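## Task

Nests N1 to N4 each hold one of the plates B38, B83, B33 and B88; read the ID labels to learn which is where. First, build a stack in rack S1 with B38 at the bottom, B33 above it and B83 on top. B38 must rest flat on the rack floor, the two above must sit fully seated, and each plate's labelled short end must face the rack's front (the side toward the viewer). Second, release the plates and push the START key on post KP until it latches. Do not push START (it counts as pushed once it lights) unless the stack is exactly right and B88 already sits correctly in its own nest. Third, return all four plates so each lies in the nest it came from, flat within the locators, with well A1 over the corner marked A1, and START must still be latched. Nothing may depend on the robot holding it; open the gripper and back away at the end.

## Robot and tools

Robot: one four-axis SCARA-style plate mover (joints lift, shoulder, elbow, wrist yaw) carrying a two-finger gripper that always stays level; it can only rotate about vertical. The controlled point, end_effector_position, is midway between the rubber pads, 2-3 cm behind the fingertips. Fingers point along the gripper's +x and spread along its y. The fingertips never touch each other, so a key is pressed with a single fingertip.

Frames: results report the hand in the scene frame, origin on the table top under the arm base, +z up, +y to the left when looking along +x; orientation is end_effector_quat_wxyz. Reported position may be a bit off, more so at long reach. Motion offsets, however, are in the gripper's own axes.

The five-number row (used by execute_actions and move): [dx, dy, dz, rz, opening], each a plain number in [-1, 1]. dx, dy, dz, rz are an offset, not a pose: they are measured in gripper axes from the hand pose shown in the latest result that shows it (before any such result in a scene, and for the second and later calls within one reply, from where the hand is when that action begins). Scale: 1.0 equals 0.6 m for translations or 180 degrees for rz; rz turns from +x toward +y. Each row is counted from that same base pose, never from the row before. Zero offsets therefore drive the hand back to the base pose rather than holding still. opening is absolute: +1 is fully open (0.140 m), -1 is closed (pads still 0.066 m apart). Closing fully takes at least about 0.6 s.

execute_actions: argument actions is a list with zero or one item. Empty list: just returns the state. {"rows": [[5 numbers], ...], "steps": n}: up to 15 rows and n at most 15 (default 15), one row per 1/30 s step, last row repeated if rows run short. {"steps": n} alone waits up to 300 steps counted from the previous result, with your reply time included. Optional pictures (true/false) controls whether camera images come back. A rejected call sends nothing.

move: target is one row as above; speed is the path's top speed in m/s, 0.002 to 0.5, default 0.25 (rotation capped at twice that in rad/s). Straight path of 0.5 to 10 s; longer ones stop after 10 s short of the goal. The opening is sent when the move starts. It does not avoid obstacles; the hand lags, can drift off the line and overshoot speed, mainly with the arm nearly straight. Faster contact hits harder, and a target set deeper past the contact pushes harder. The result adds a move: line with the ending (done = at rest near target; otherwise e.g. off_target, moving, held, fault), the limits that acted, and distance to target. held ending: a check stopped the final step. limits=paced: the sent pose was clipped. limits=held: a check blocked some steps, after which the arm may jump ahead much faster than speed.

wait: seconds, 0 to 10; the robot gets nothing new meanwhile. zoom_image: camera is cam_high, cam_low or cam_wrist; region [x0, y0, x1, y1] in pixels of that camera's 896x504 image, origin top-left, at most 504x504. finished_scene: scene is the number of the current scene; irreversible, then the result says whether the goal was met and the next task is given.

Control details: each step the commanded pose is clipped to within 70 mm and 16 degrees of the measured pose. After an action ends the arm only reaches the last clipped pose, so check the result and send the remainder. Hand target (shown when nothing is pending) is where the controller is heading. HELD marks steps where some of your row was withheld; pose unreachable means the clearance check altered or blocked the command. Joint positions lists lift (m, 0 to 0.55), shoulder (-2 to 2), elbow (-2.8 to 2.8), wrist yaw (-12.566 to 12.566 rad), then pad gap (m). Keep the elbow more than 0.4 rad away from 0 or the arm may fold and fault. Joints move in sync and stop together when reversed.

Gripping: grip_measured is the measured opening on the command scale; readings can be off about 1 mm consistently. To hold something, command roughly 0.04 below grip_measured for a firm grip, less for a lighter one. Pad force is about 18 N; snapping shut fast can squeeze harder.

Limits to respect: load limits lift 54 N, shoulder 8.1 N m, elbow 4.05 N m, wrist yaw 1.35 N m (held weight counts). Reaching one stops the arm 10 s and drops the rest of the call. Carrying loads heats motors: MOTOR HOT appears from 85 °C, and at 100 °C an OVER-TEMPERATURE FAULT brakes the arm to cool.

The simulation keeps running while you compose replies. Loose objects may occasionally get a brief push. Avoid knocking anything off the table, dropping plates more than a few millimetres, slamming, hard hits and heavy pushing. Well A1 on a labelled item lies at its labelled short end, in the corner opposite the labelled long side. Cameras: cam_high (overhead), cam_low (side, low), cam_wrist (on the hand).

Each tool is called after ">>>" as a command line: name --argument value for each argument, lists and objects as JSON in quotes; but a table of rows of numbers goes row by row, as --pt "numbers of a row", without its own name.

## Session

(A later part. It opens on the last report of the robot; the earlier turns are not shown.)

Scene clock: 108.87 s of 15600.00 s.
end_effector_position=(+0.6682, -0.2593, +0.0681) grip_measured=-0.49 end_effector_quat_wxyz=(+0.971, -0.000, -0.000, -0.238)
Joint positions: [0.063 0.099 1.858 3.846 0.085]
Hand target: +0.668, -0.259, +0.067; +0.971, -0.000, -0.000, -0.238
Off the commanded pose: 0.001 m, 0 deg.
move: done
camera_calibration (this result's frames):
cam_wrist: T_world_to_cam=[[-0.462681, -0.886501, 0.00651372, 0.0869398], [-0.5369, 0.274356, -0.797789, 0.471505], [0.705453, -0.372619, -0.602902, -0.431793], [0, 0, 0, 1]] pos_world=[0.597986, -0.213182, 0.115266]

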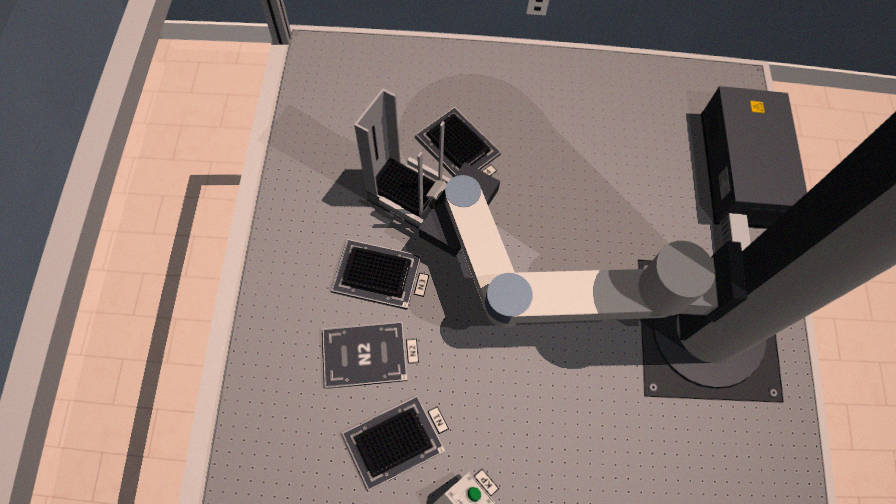

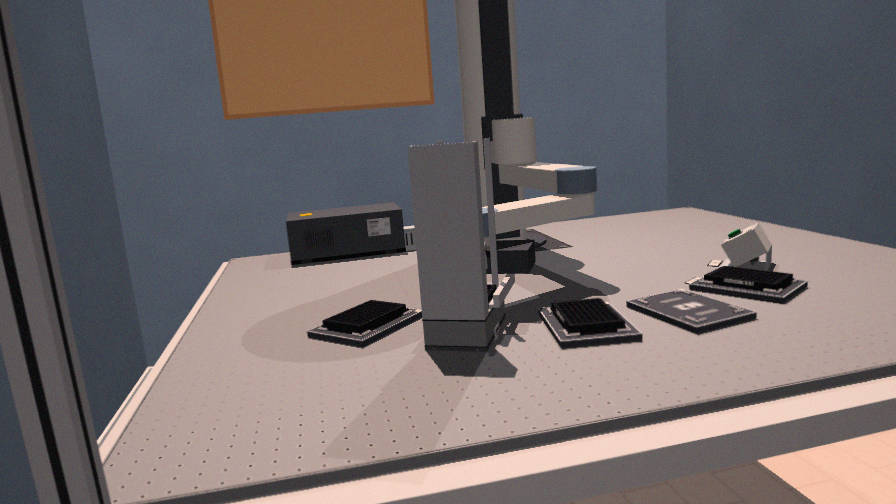

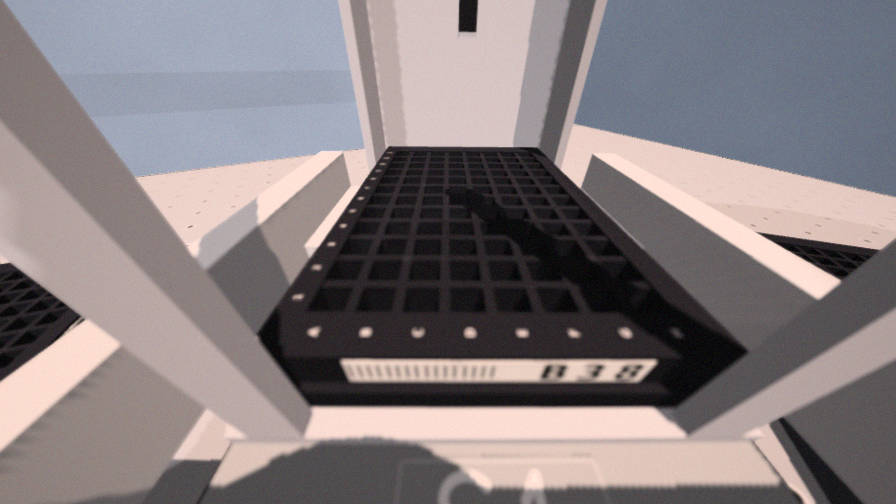

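>>> move --target '[0,0,0.002,0,0.2]'

>>> move --target '[-0.283,0,0,0,0.2]'

>>> move --target '[-0.13,0.769,0,0.311,0.2]' --speed 0.35

Scene clock: 116.20 s of 15600.00 s.
end_effector_position=(+0.6681, -0.2593, +0.0692) grip_measured=+0.20 end_effector_quat_wxyz=(+0.971, -0.000, -0.000, -0.238)
Joint positions: [0.064 0.099 1.858 3.846 0.11 ]
Hand target: +0.668, -0.259, +0.069; +0.971, -0.000, -0.000, -0.238
Off the commanded pose: 0.000 m, 0 deg.
After step 90, 3.63 s passed at rest.
move: done
camera_calibration (this result's frames):
cam_wrist: T_world_to_cam=[[-0.462783, -0.886447, 0.00651372, 0.0869807], [-0.536869, 0.274418, -0.797789, 0.472399], [0.70541, -0.3727, -0.602902, -0.431089], [0, 0, 0, 1]] pos_world=[0.597964, -0.213198, 0.116403]

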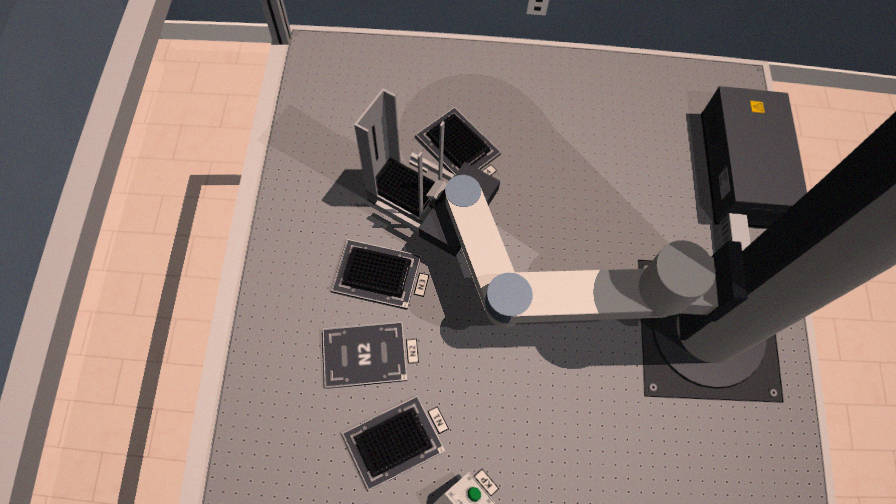

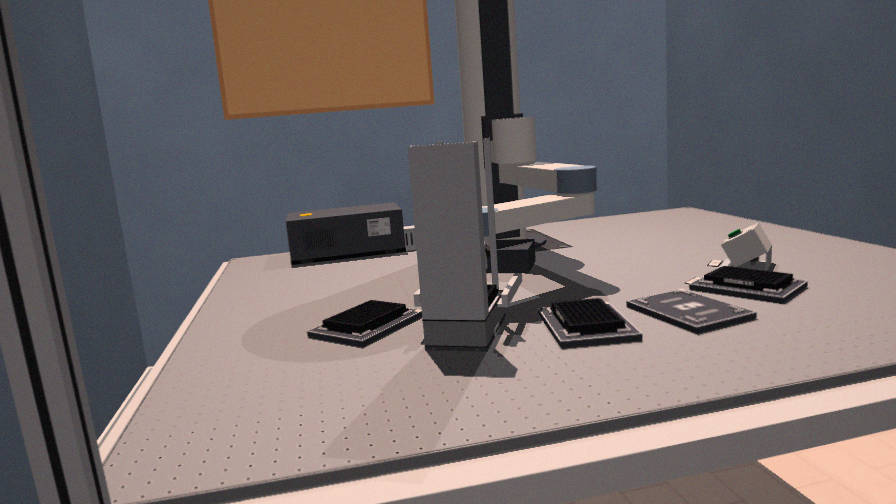

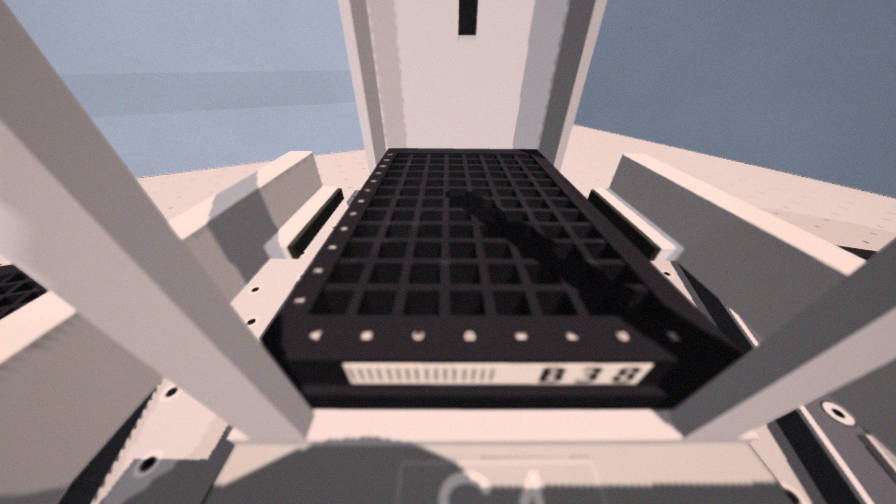

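Scene clock: 117.30 s of 15600.00 s.
end_effector_position=(+0.5175, -0.1809, +0.0692) grip_measured=+0.20 end_effector_quat_wxyz=(+0.971, -0.000, -0.000, -0.238)
Joint positions: [0.064 0.448 0.98  4.374 0.11 ]
Hand target: +0.518, -0.181, +0.069; +0.971, -0.000, -0.000, -0.238
Off the commanded pose: 0.000 m, 0 deg.
move: done
camera_calibration (this result's frames):
cam_wrist: T_world_to_cam=[[-0.462954, -0.886358, 0.00651372, 0.0868474], [-0.536816, 0.274522, -0.797789, 0.369991], [0.705338, -0.372836, -0.602902, -0.29561], [0, 0, 0, 1]] pos_world=[0.447329, -0.134807, 0.116385]

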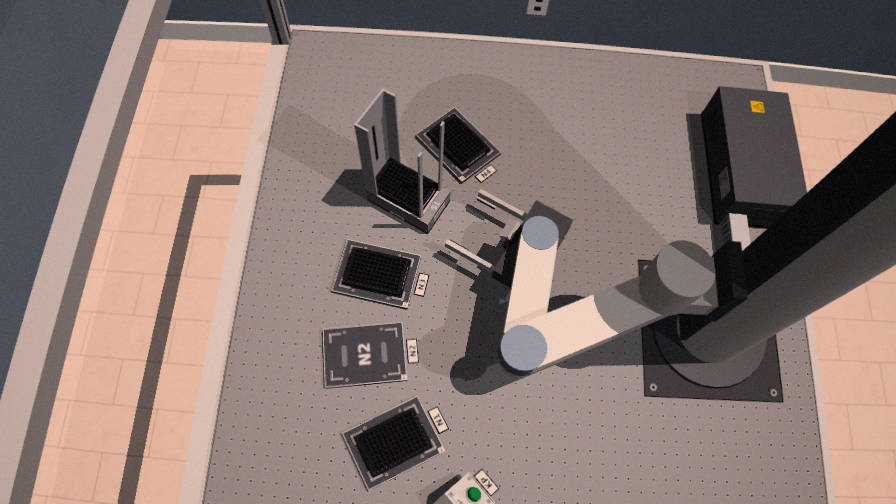

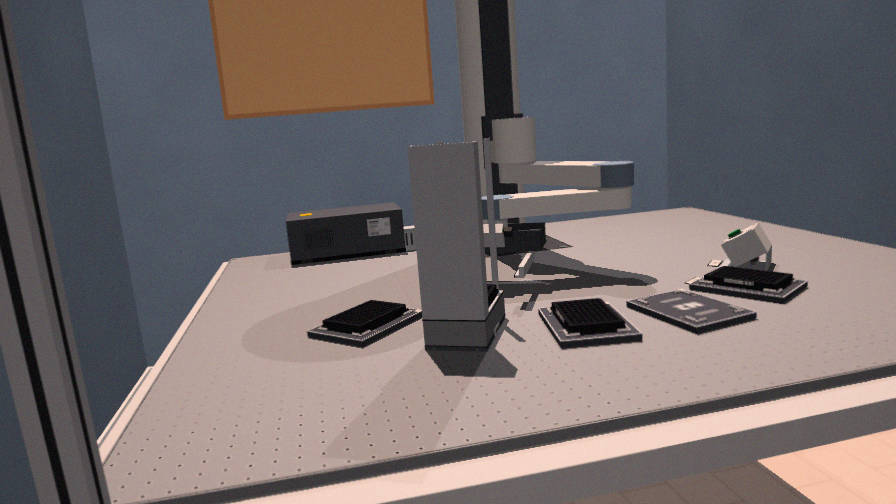

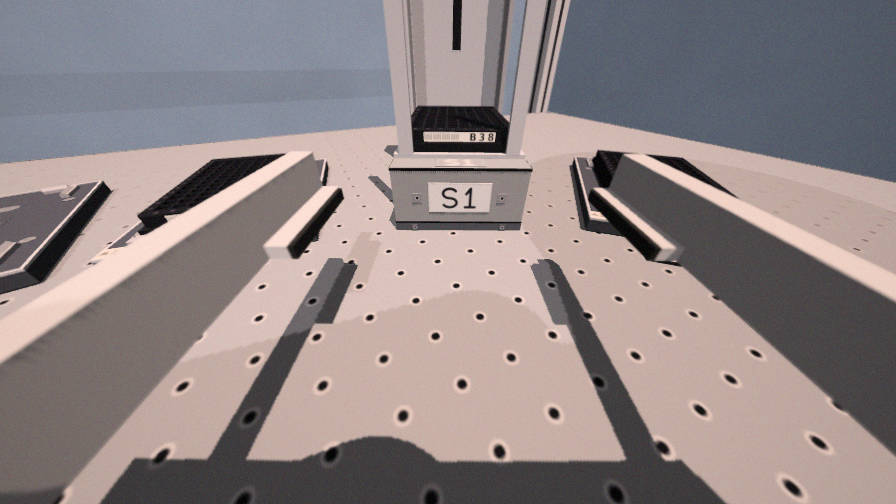

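Scene clock: 119.17 s of 15600.00 s.
end_effector_position=(+0.6614, +0.2645, +0.0692) grip_measured=+0.20 end_effector_quat_wxyz=(+0.969, -0.000, -0.000, +0.246)
Joint positions: [0.064 1.093 1.835 3.852 0.11 ]
Hand target: +0.661, +0.264, +0.069; +0.969, -0.000, -0.000, +0.246
Off the commanded pose: 0.000 m, 0 deg.
move: done
camera_calibration (this result's frames):
cam_wrist: T_world_to_cam=[[0.475975, -0.879435, 0.00651372, -0.0745571], [-0.527762, -0.291549, -0.797789, 0.468685], [0.703502, 0.37629, -0.602902, -0.427923], [0, 0, 0, 1]] pos_world=[0.583886, 0.232099, 0.116402]

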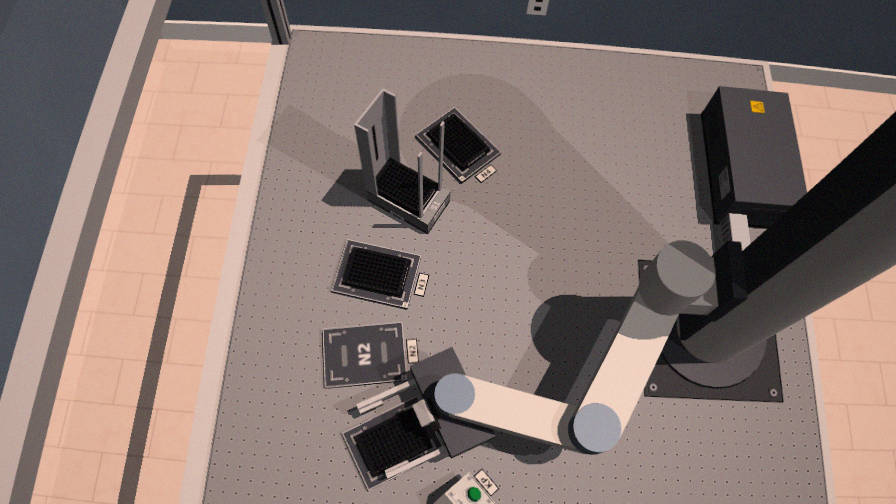

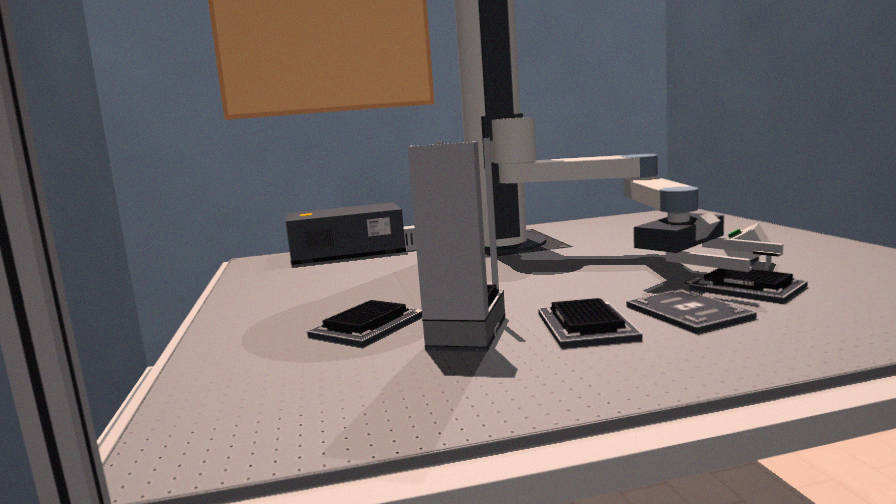

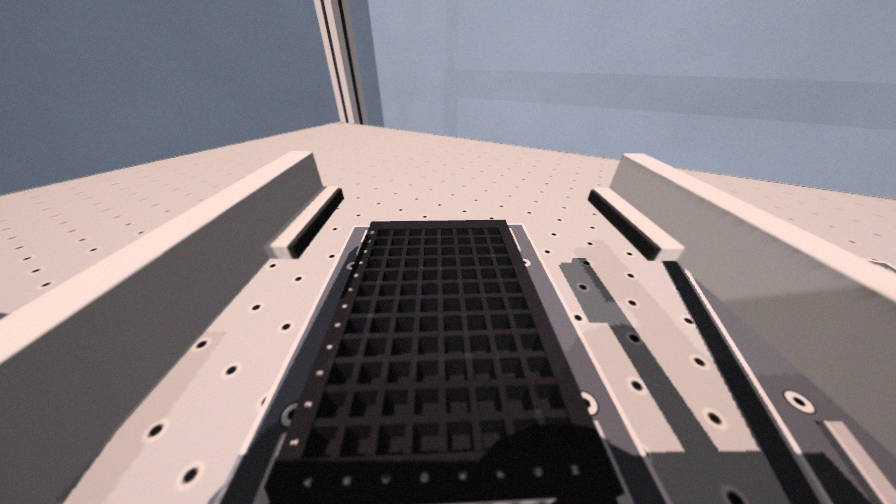

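>>> move --target '[-0.018,0.02,0,0.013,0.2]' --speed 0.05

>>> move --target '[0,0,-0.0645,0,0.2]' --speed 0.05

Scene clock: 123.80 s of 15600.00 s.
end_effector_position=(+0.6461, +0.2699, +0.0692) grip_measured=+0.20 end_effector_quat_wxyz=(+0.964, -0.000, -0.000, +0.266)
Joint positions: [0.064 1.138 1.769 3.915 0.11 ]
Hand target: +0.646, +0.270, +0.069; +0.964, -0.000, -0.000, +0.266
Off the commanded pose: 0.000 m, 0 deg.
After step 90, 0.93 s passed at rest.
move: done
camera_calibration (this result's frames):
cam_wrist: T_world_to_cam=[[0.511485, -0.859267, 0.00651372, -0.0909128], [-0.515418, -0.312854, -0.797789, 0.460013], [0.687552, 0.4047, -0.602902, -0.416625], [0, 0, 0, 1]] pos_world=[0.570051, 0.234407, 0.116402]

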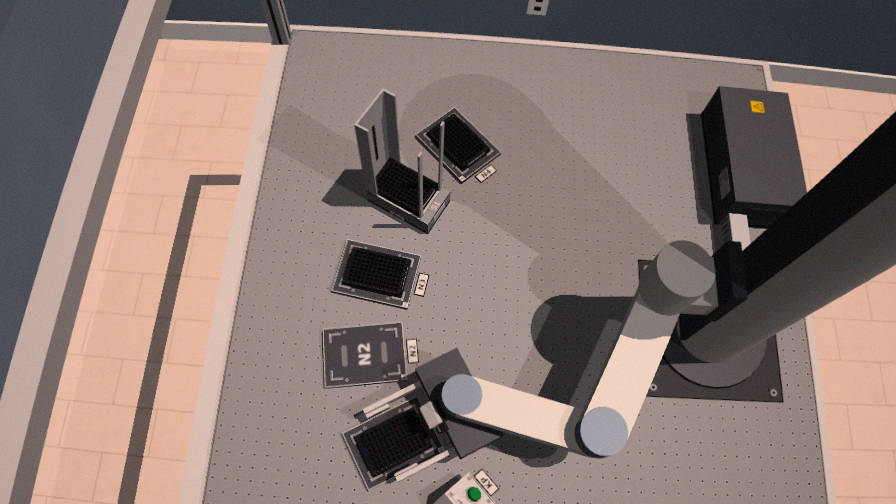

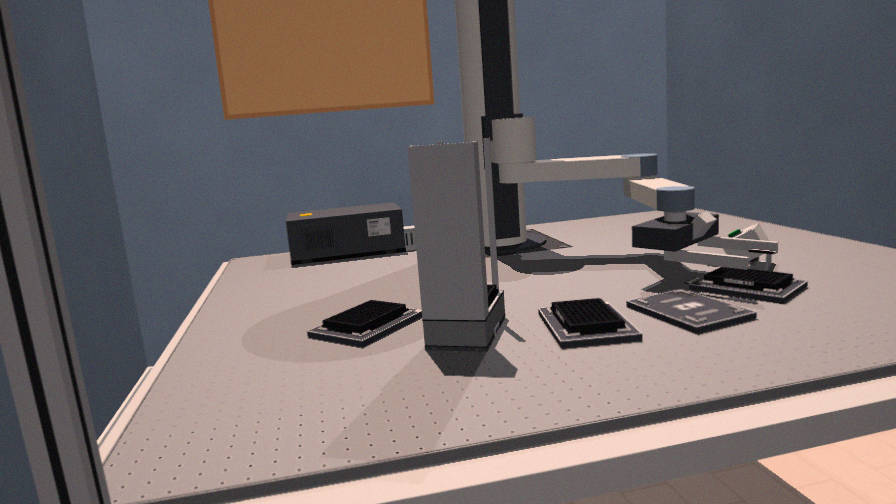

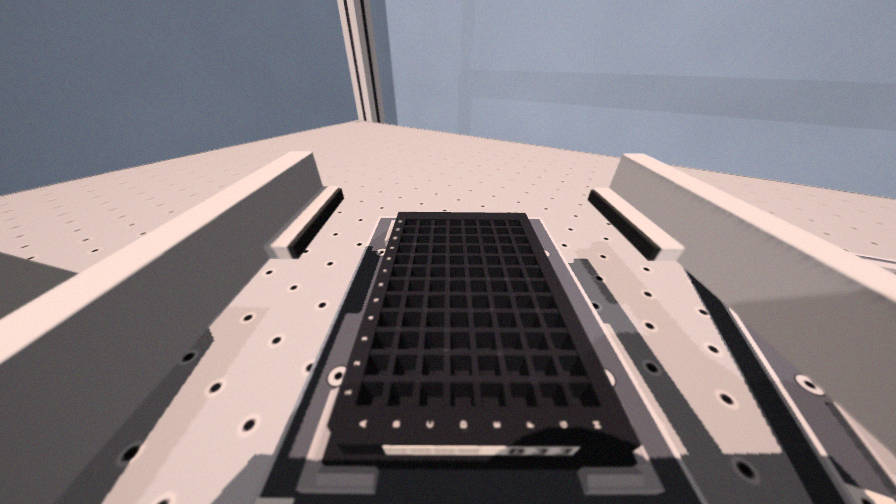

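Scene clock: 124.83 s of 15600.00 s.
end_effector_position=(+0.6461, +0.2699, +0.0304) grip_measured=+0.20 end_effector_quat_wxyz=(+0.964, -0.000, -0.000, +0.266)
Joint positions: [0.025 1.138 1.769 3.915 0.11 ]
Hand target: +0.646, +0.270, +0.030; +0.964, -0.000, -0.000, +0.266
Off the commanded pose: 0.000 m, 0 deg.
move: done
camera_calibration (this result's frames):
cam_wrist: T_world_to_cam=[[0.511467, -0.859278, 0.00651372, -0.0906519], [-0.515425, -0.312843, -0.797789, 0.429085], [0.68756, 0.404685, -0.602902, -0.439997], [0, 0, 0, 1]] pos_world=[0.570051, 0.234401, 0.0776348]

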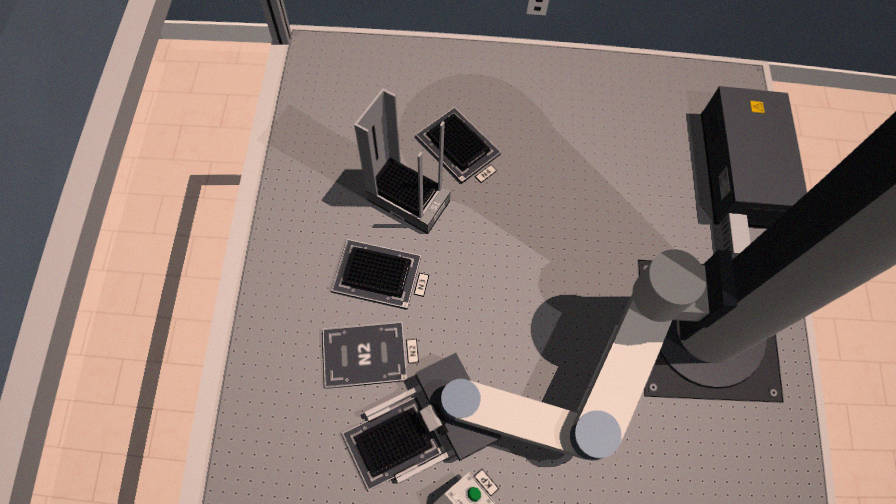

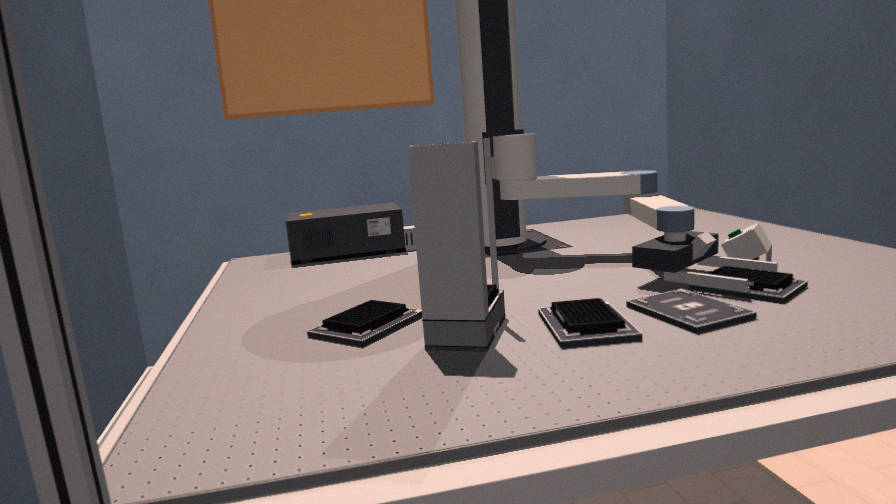

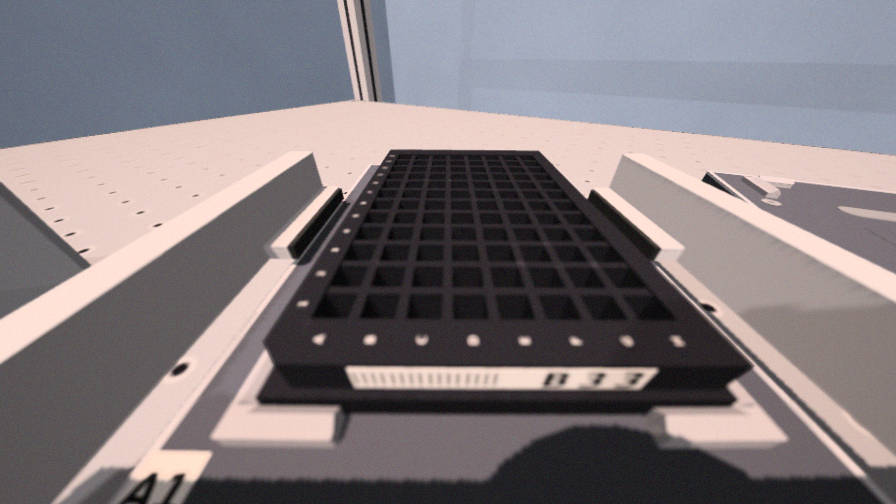

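>>> move --target '[-0.0012,-0.0012,0,0,0.2]' --speed 0.01

>>> move --target '[0,0,0,0,-0.6]'

>>> move --target '[0,0,0.52,0,-0.6]' --speed 0.2

Scene clock: 129.27 s of 15600.00 s.
end_effector_position=(+0.6459, +0.2689, +0.0304) grip_measured=+0.20 end_effector_quat_wxyz=(+0.964, -0.000, -0.000, +0.266)
Joint positions: [0.025 1.138 1.765 3.919 0.11 ]
Hand target: +0.646, +0.269, +0.030; +0.964, -0.000, -0.000, +0.266
Off the commanded pose: 0.000 m, 0 deg.
After step 90, 0.73 s passed at rest.
move: done
camera_calibration (this result's frames):
cam_wrist: T_world_to_cam=[[0.511324, -0.859363, 0.00651372, -0.091278], [-0.515477, -0.312757, -0.797789, 0.42867], [0.687628, 0.404571, -0.602902, -0.439451], [0, 0, 0, 1]] pos_world=[0.569821, 0.233418, 0.0776373]

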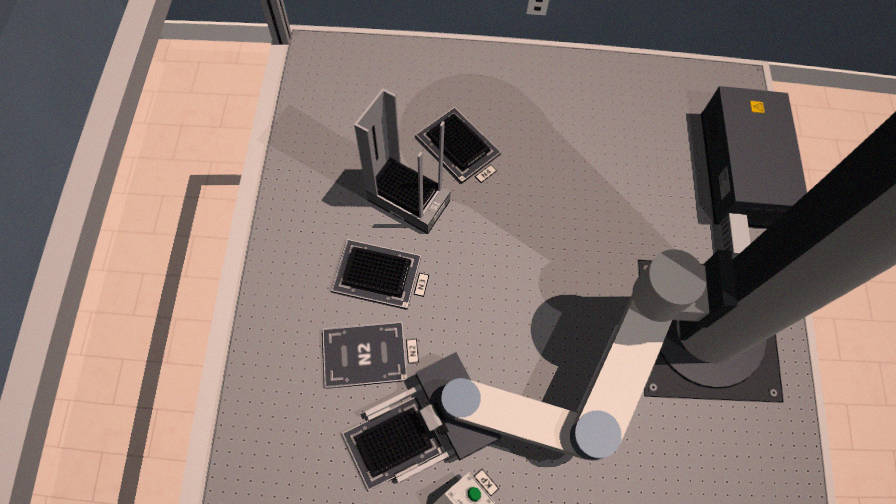

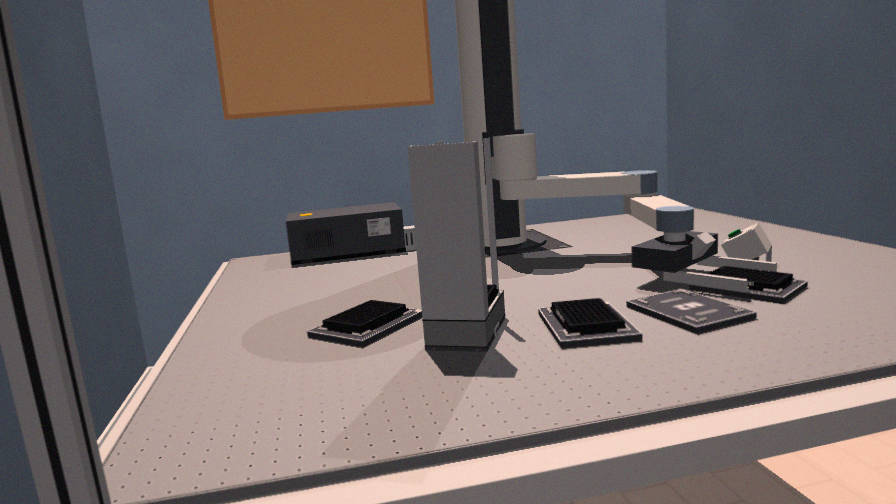

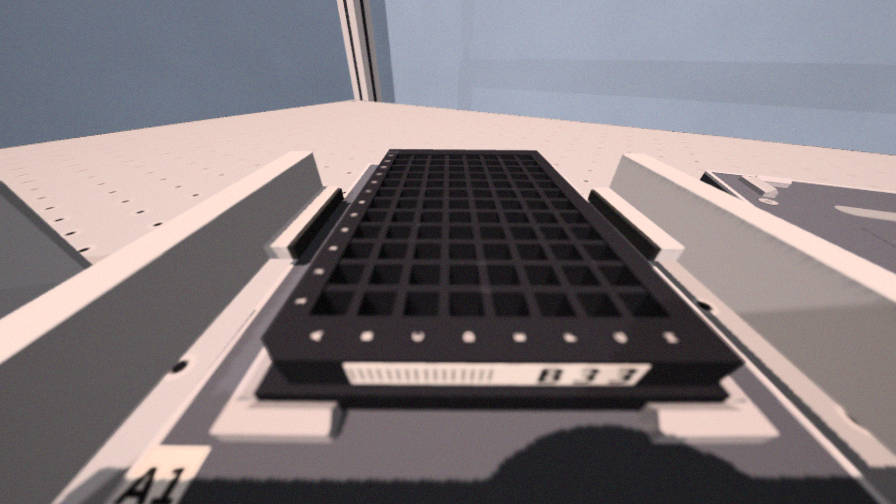

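Scene clock: 129.77 s of 15600.00 s.
end_effector_position=(+0.6459, +0.2689, +0.0304) grip_measured=-0.49 end_effector_quat_wxyz=(+0.964, -0.000, -0.000, +0.266)
Joint positions: [0.025 1.138 1.765 3.919 0.085]
Hand target: +0.646, +0.269, +0.030; +0.964, -0.000, -0.000, +0.266
Off the commanded pose: 0.000 m, 0 deg.
move: done
camera_calibration (this result's frames):
cam_wrist: T_world_to_cam=[[0.511318, -0.859367, 0.00651372, -0.0912745], [-0.515479, -0.312754, -0.797789, 0.428671], [0.68763, 0.404566, -0.602902, -0.439451], [0, 0, 0, 1]] pos_world=[0.569821, 0.233417, 0.0776373]

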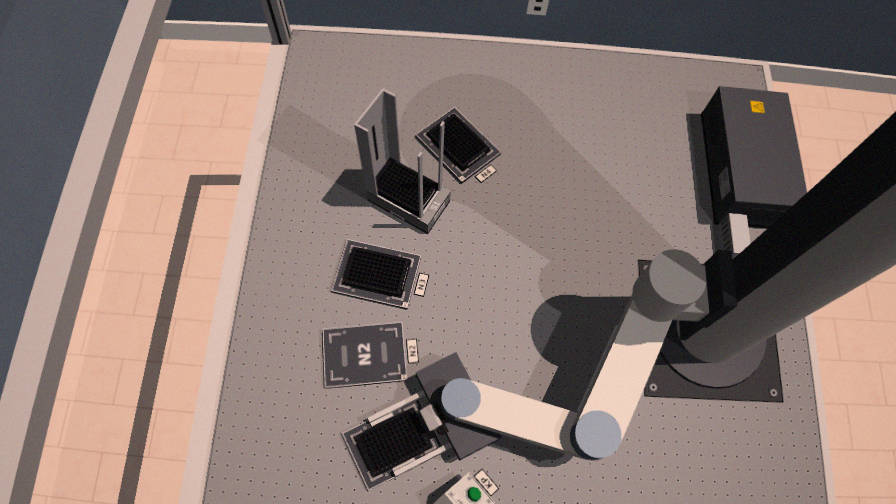

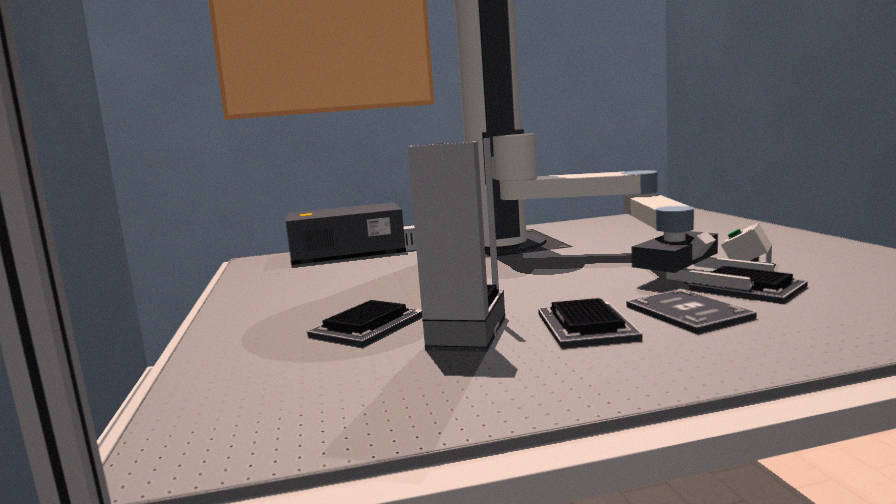

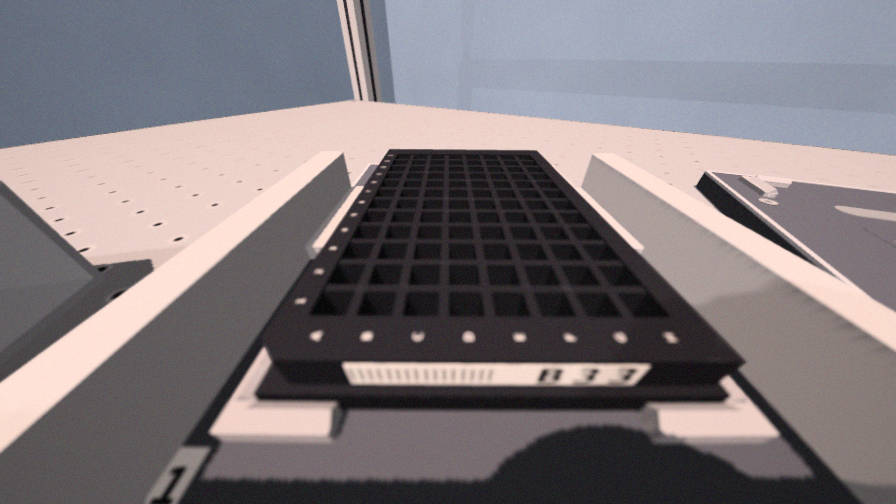

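Scene clock: 131.73 s of 15600.00 s.
end_effector_position=(+0.6459, +0.2689, +0.3425) grip_measured=-0.49 end_effector_quat_wxyz=(+0.964, -0.000, -0.000, +0.266)
Joint positions: [0.337 1.138 1.765 3.919 0.085]
Hand target: +0.646, +0.269, +0.342; +0.964, -0.000, -0.000, +0.266
Off the commanded pose: 0.000 m, 0 deg.
move: done
camera_calibration (this result's frames):
cam_wrist: T_world_to_cam=[[0.511342, -0.859353, 0.00651372, -0.0933165], [-0.51547, -0.312768, -0.797789, 0.677624], [0.687619, 0.404585, -0.602902, -0.251314], [0, 0, 0, 1]] pos_world=[0.56982, 0.233425, 0.389691]

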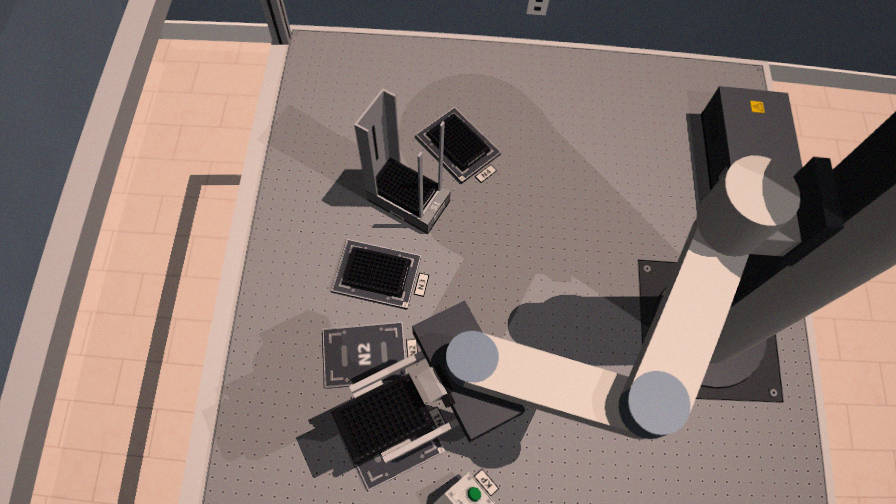

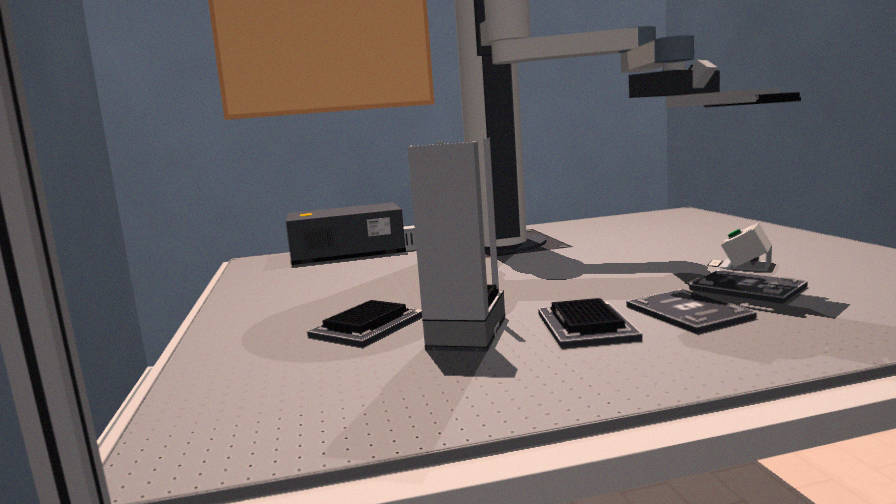

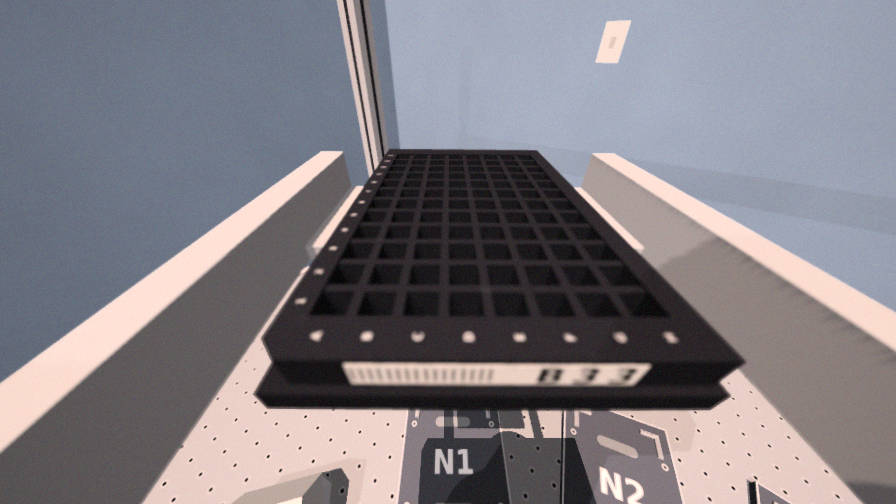

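>>> move --target '[-0.4193,-0.775,0,-0.324,-0.6]' --speed 0.3

Scene clock: 137.93 s of 15600.00 s.
end_effector_position=(+0.6681, -0.2594, +0.3425) grip_measured=-0.49 end_effector_quat_wxyz=(+0.971, -0.000, -0.000, -0.238)
Joint positions: [0.337 0.099 1.858 3.846 0.085]
Hand target: +0.668, -0.259, +0.342; +0.971, -0.000, -0.000, -0.238
Off the commanded pose: 0.000 m, 0 deg.
After step 90, 0.97 s passed at rest.
move: done
camera_calibration (this result's frames):
cam_wrist: T_world_to_cam=[[-0.462792, -0.886443, 0.00651372, 0.085106], [-0.536866, 0.274423, -0.797789, 0.690432], [0.705407, -0.372707, -0.602902, -0.266341], [0, 0, 0, 1]] pos_world=[0.597934, -0.213296, 0.389687]

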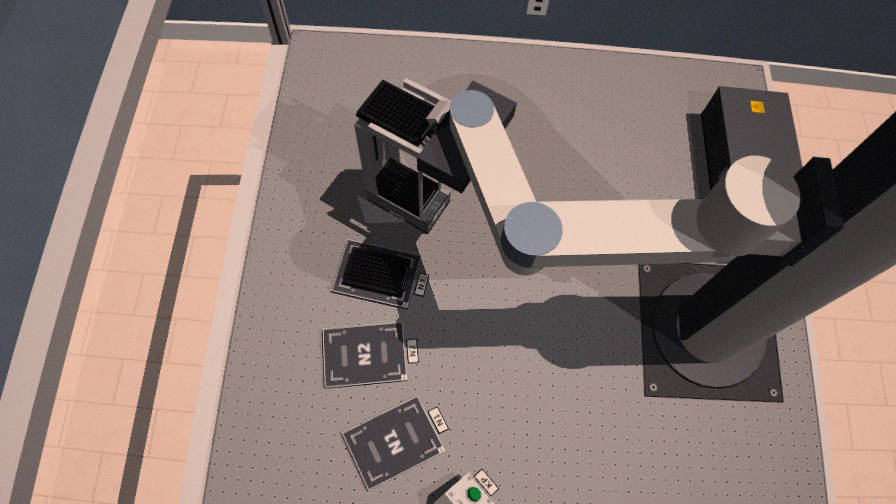

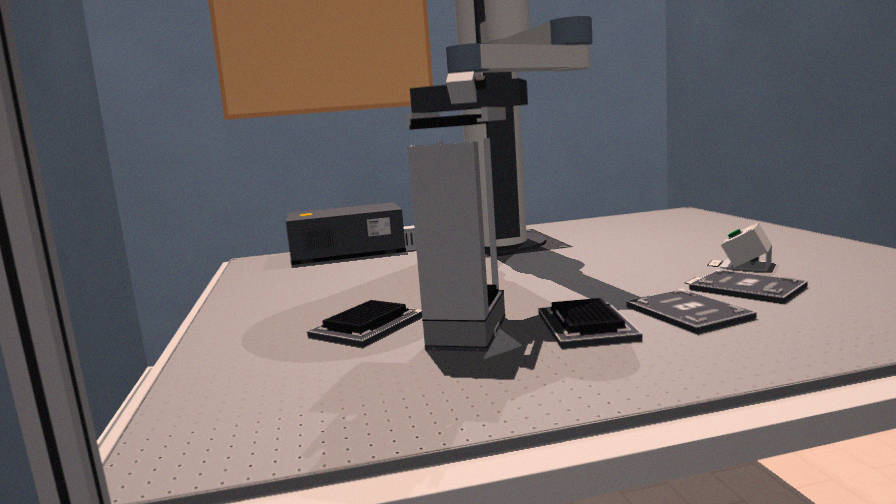

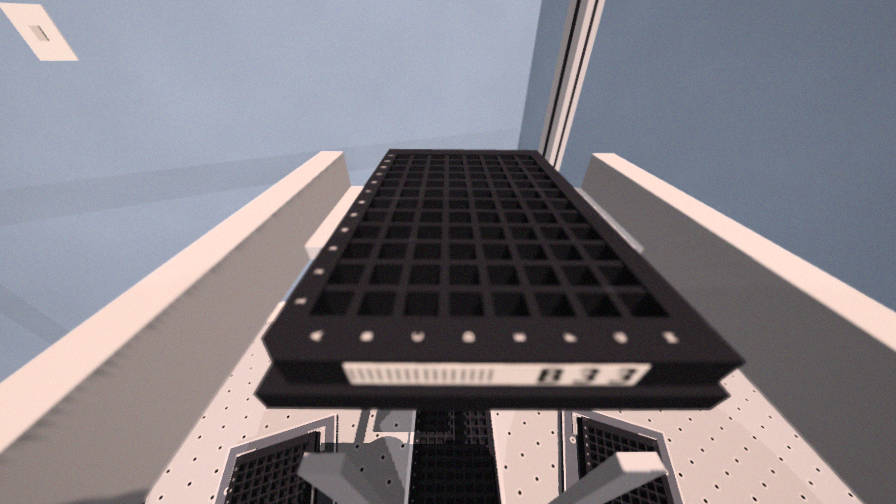

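>>> move --target '[0.0004,0,-0.07,0,-0.6]' --speed 0.02

Scene clock: 143.93 s of 15600.00 s.
end_effector_position=(+0.6681, -0.2595, +0.3005) grip_measured=-0.49 end_effector_quat_wxyz=(+0.971, -0.000, -0.000, -0.238)
Joint positions: [0.295 0.098 1.858 3.846 0.085]
Hand target: +0.668, -0.260, +0.300; +0.971, -0.000, -0.000, -0.238
Off the commanded pose: 0.000 m, 0 deg.
After step 90, 0.67 s passed at rest.
move: done
camera_calibration (this result's frames):
cam_wrist: T_world_to_cam=[[-0.46279, -0.886444, 0.00651372, 0.0852792], [-0.536866, 0.274422, -0.797789, 0.656951], [0.705407, -0.372706, -0.602902, -0.291719], [0, 0, 0, 1]] pos_world=[0.597942, -0.213412, 0.347675]

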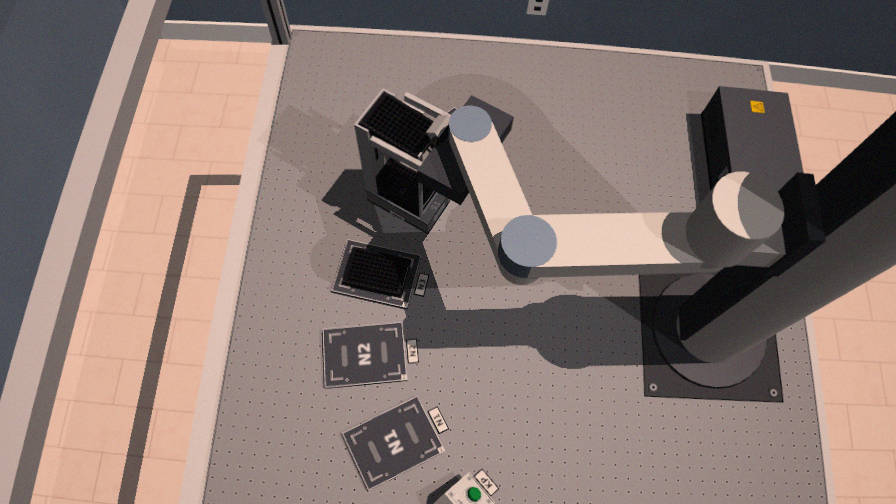

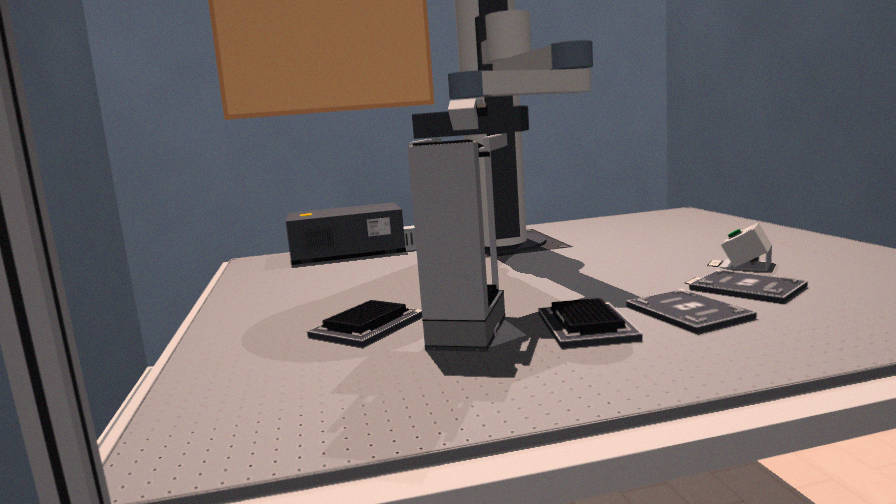

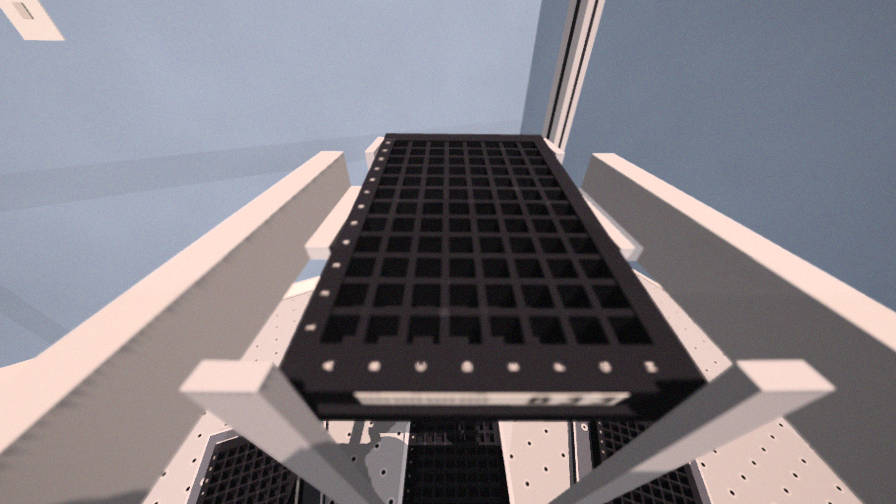

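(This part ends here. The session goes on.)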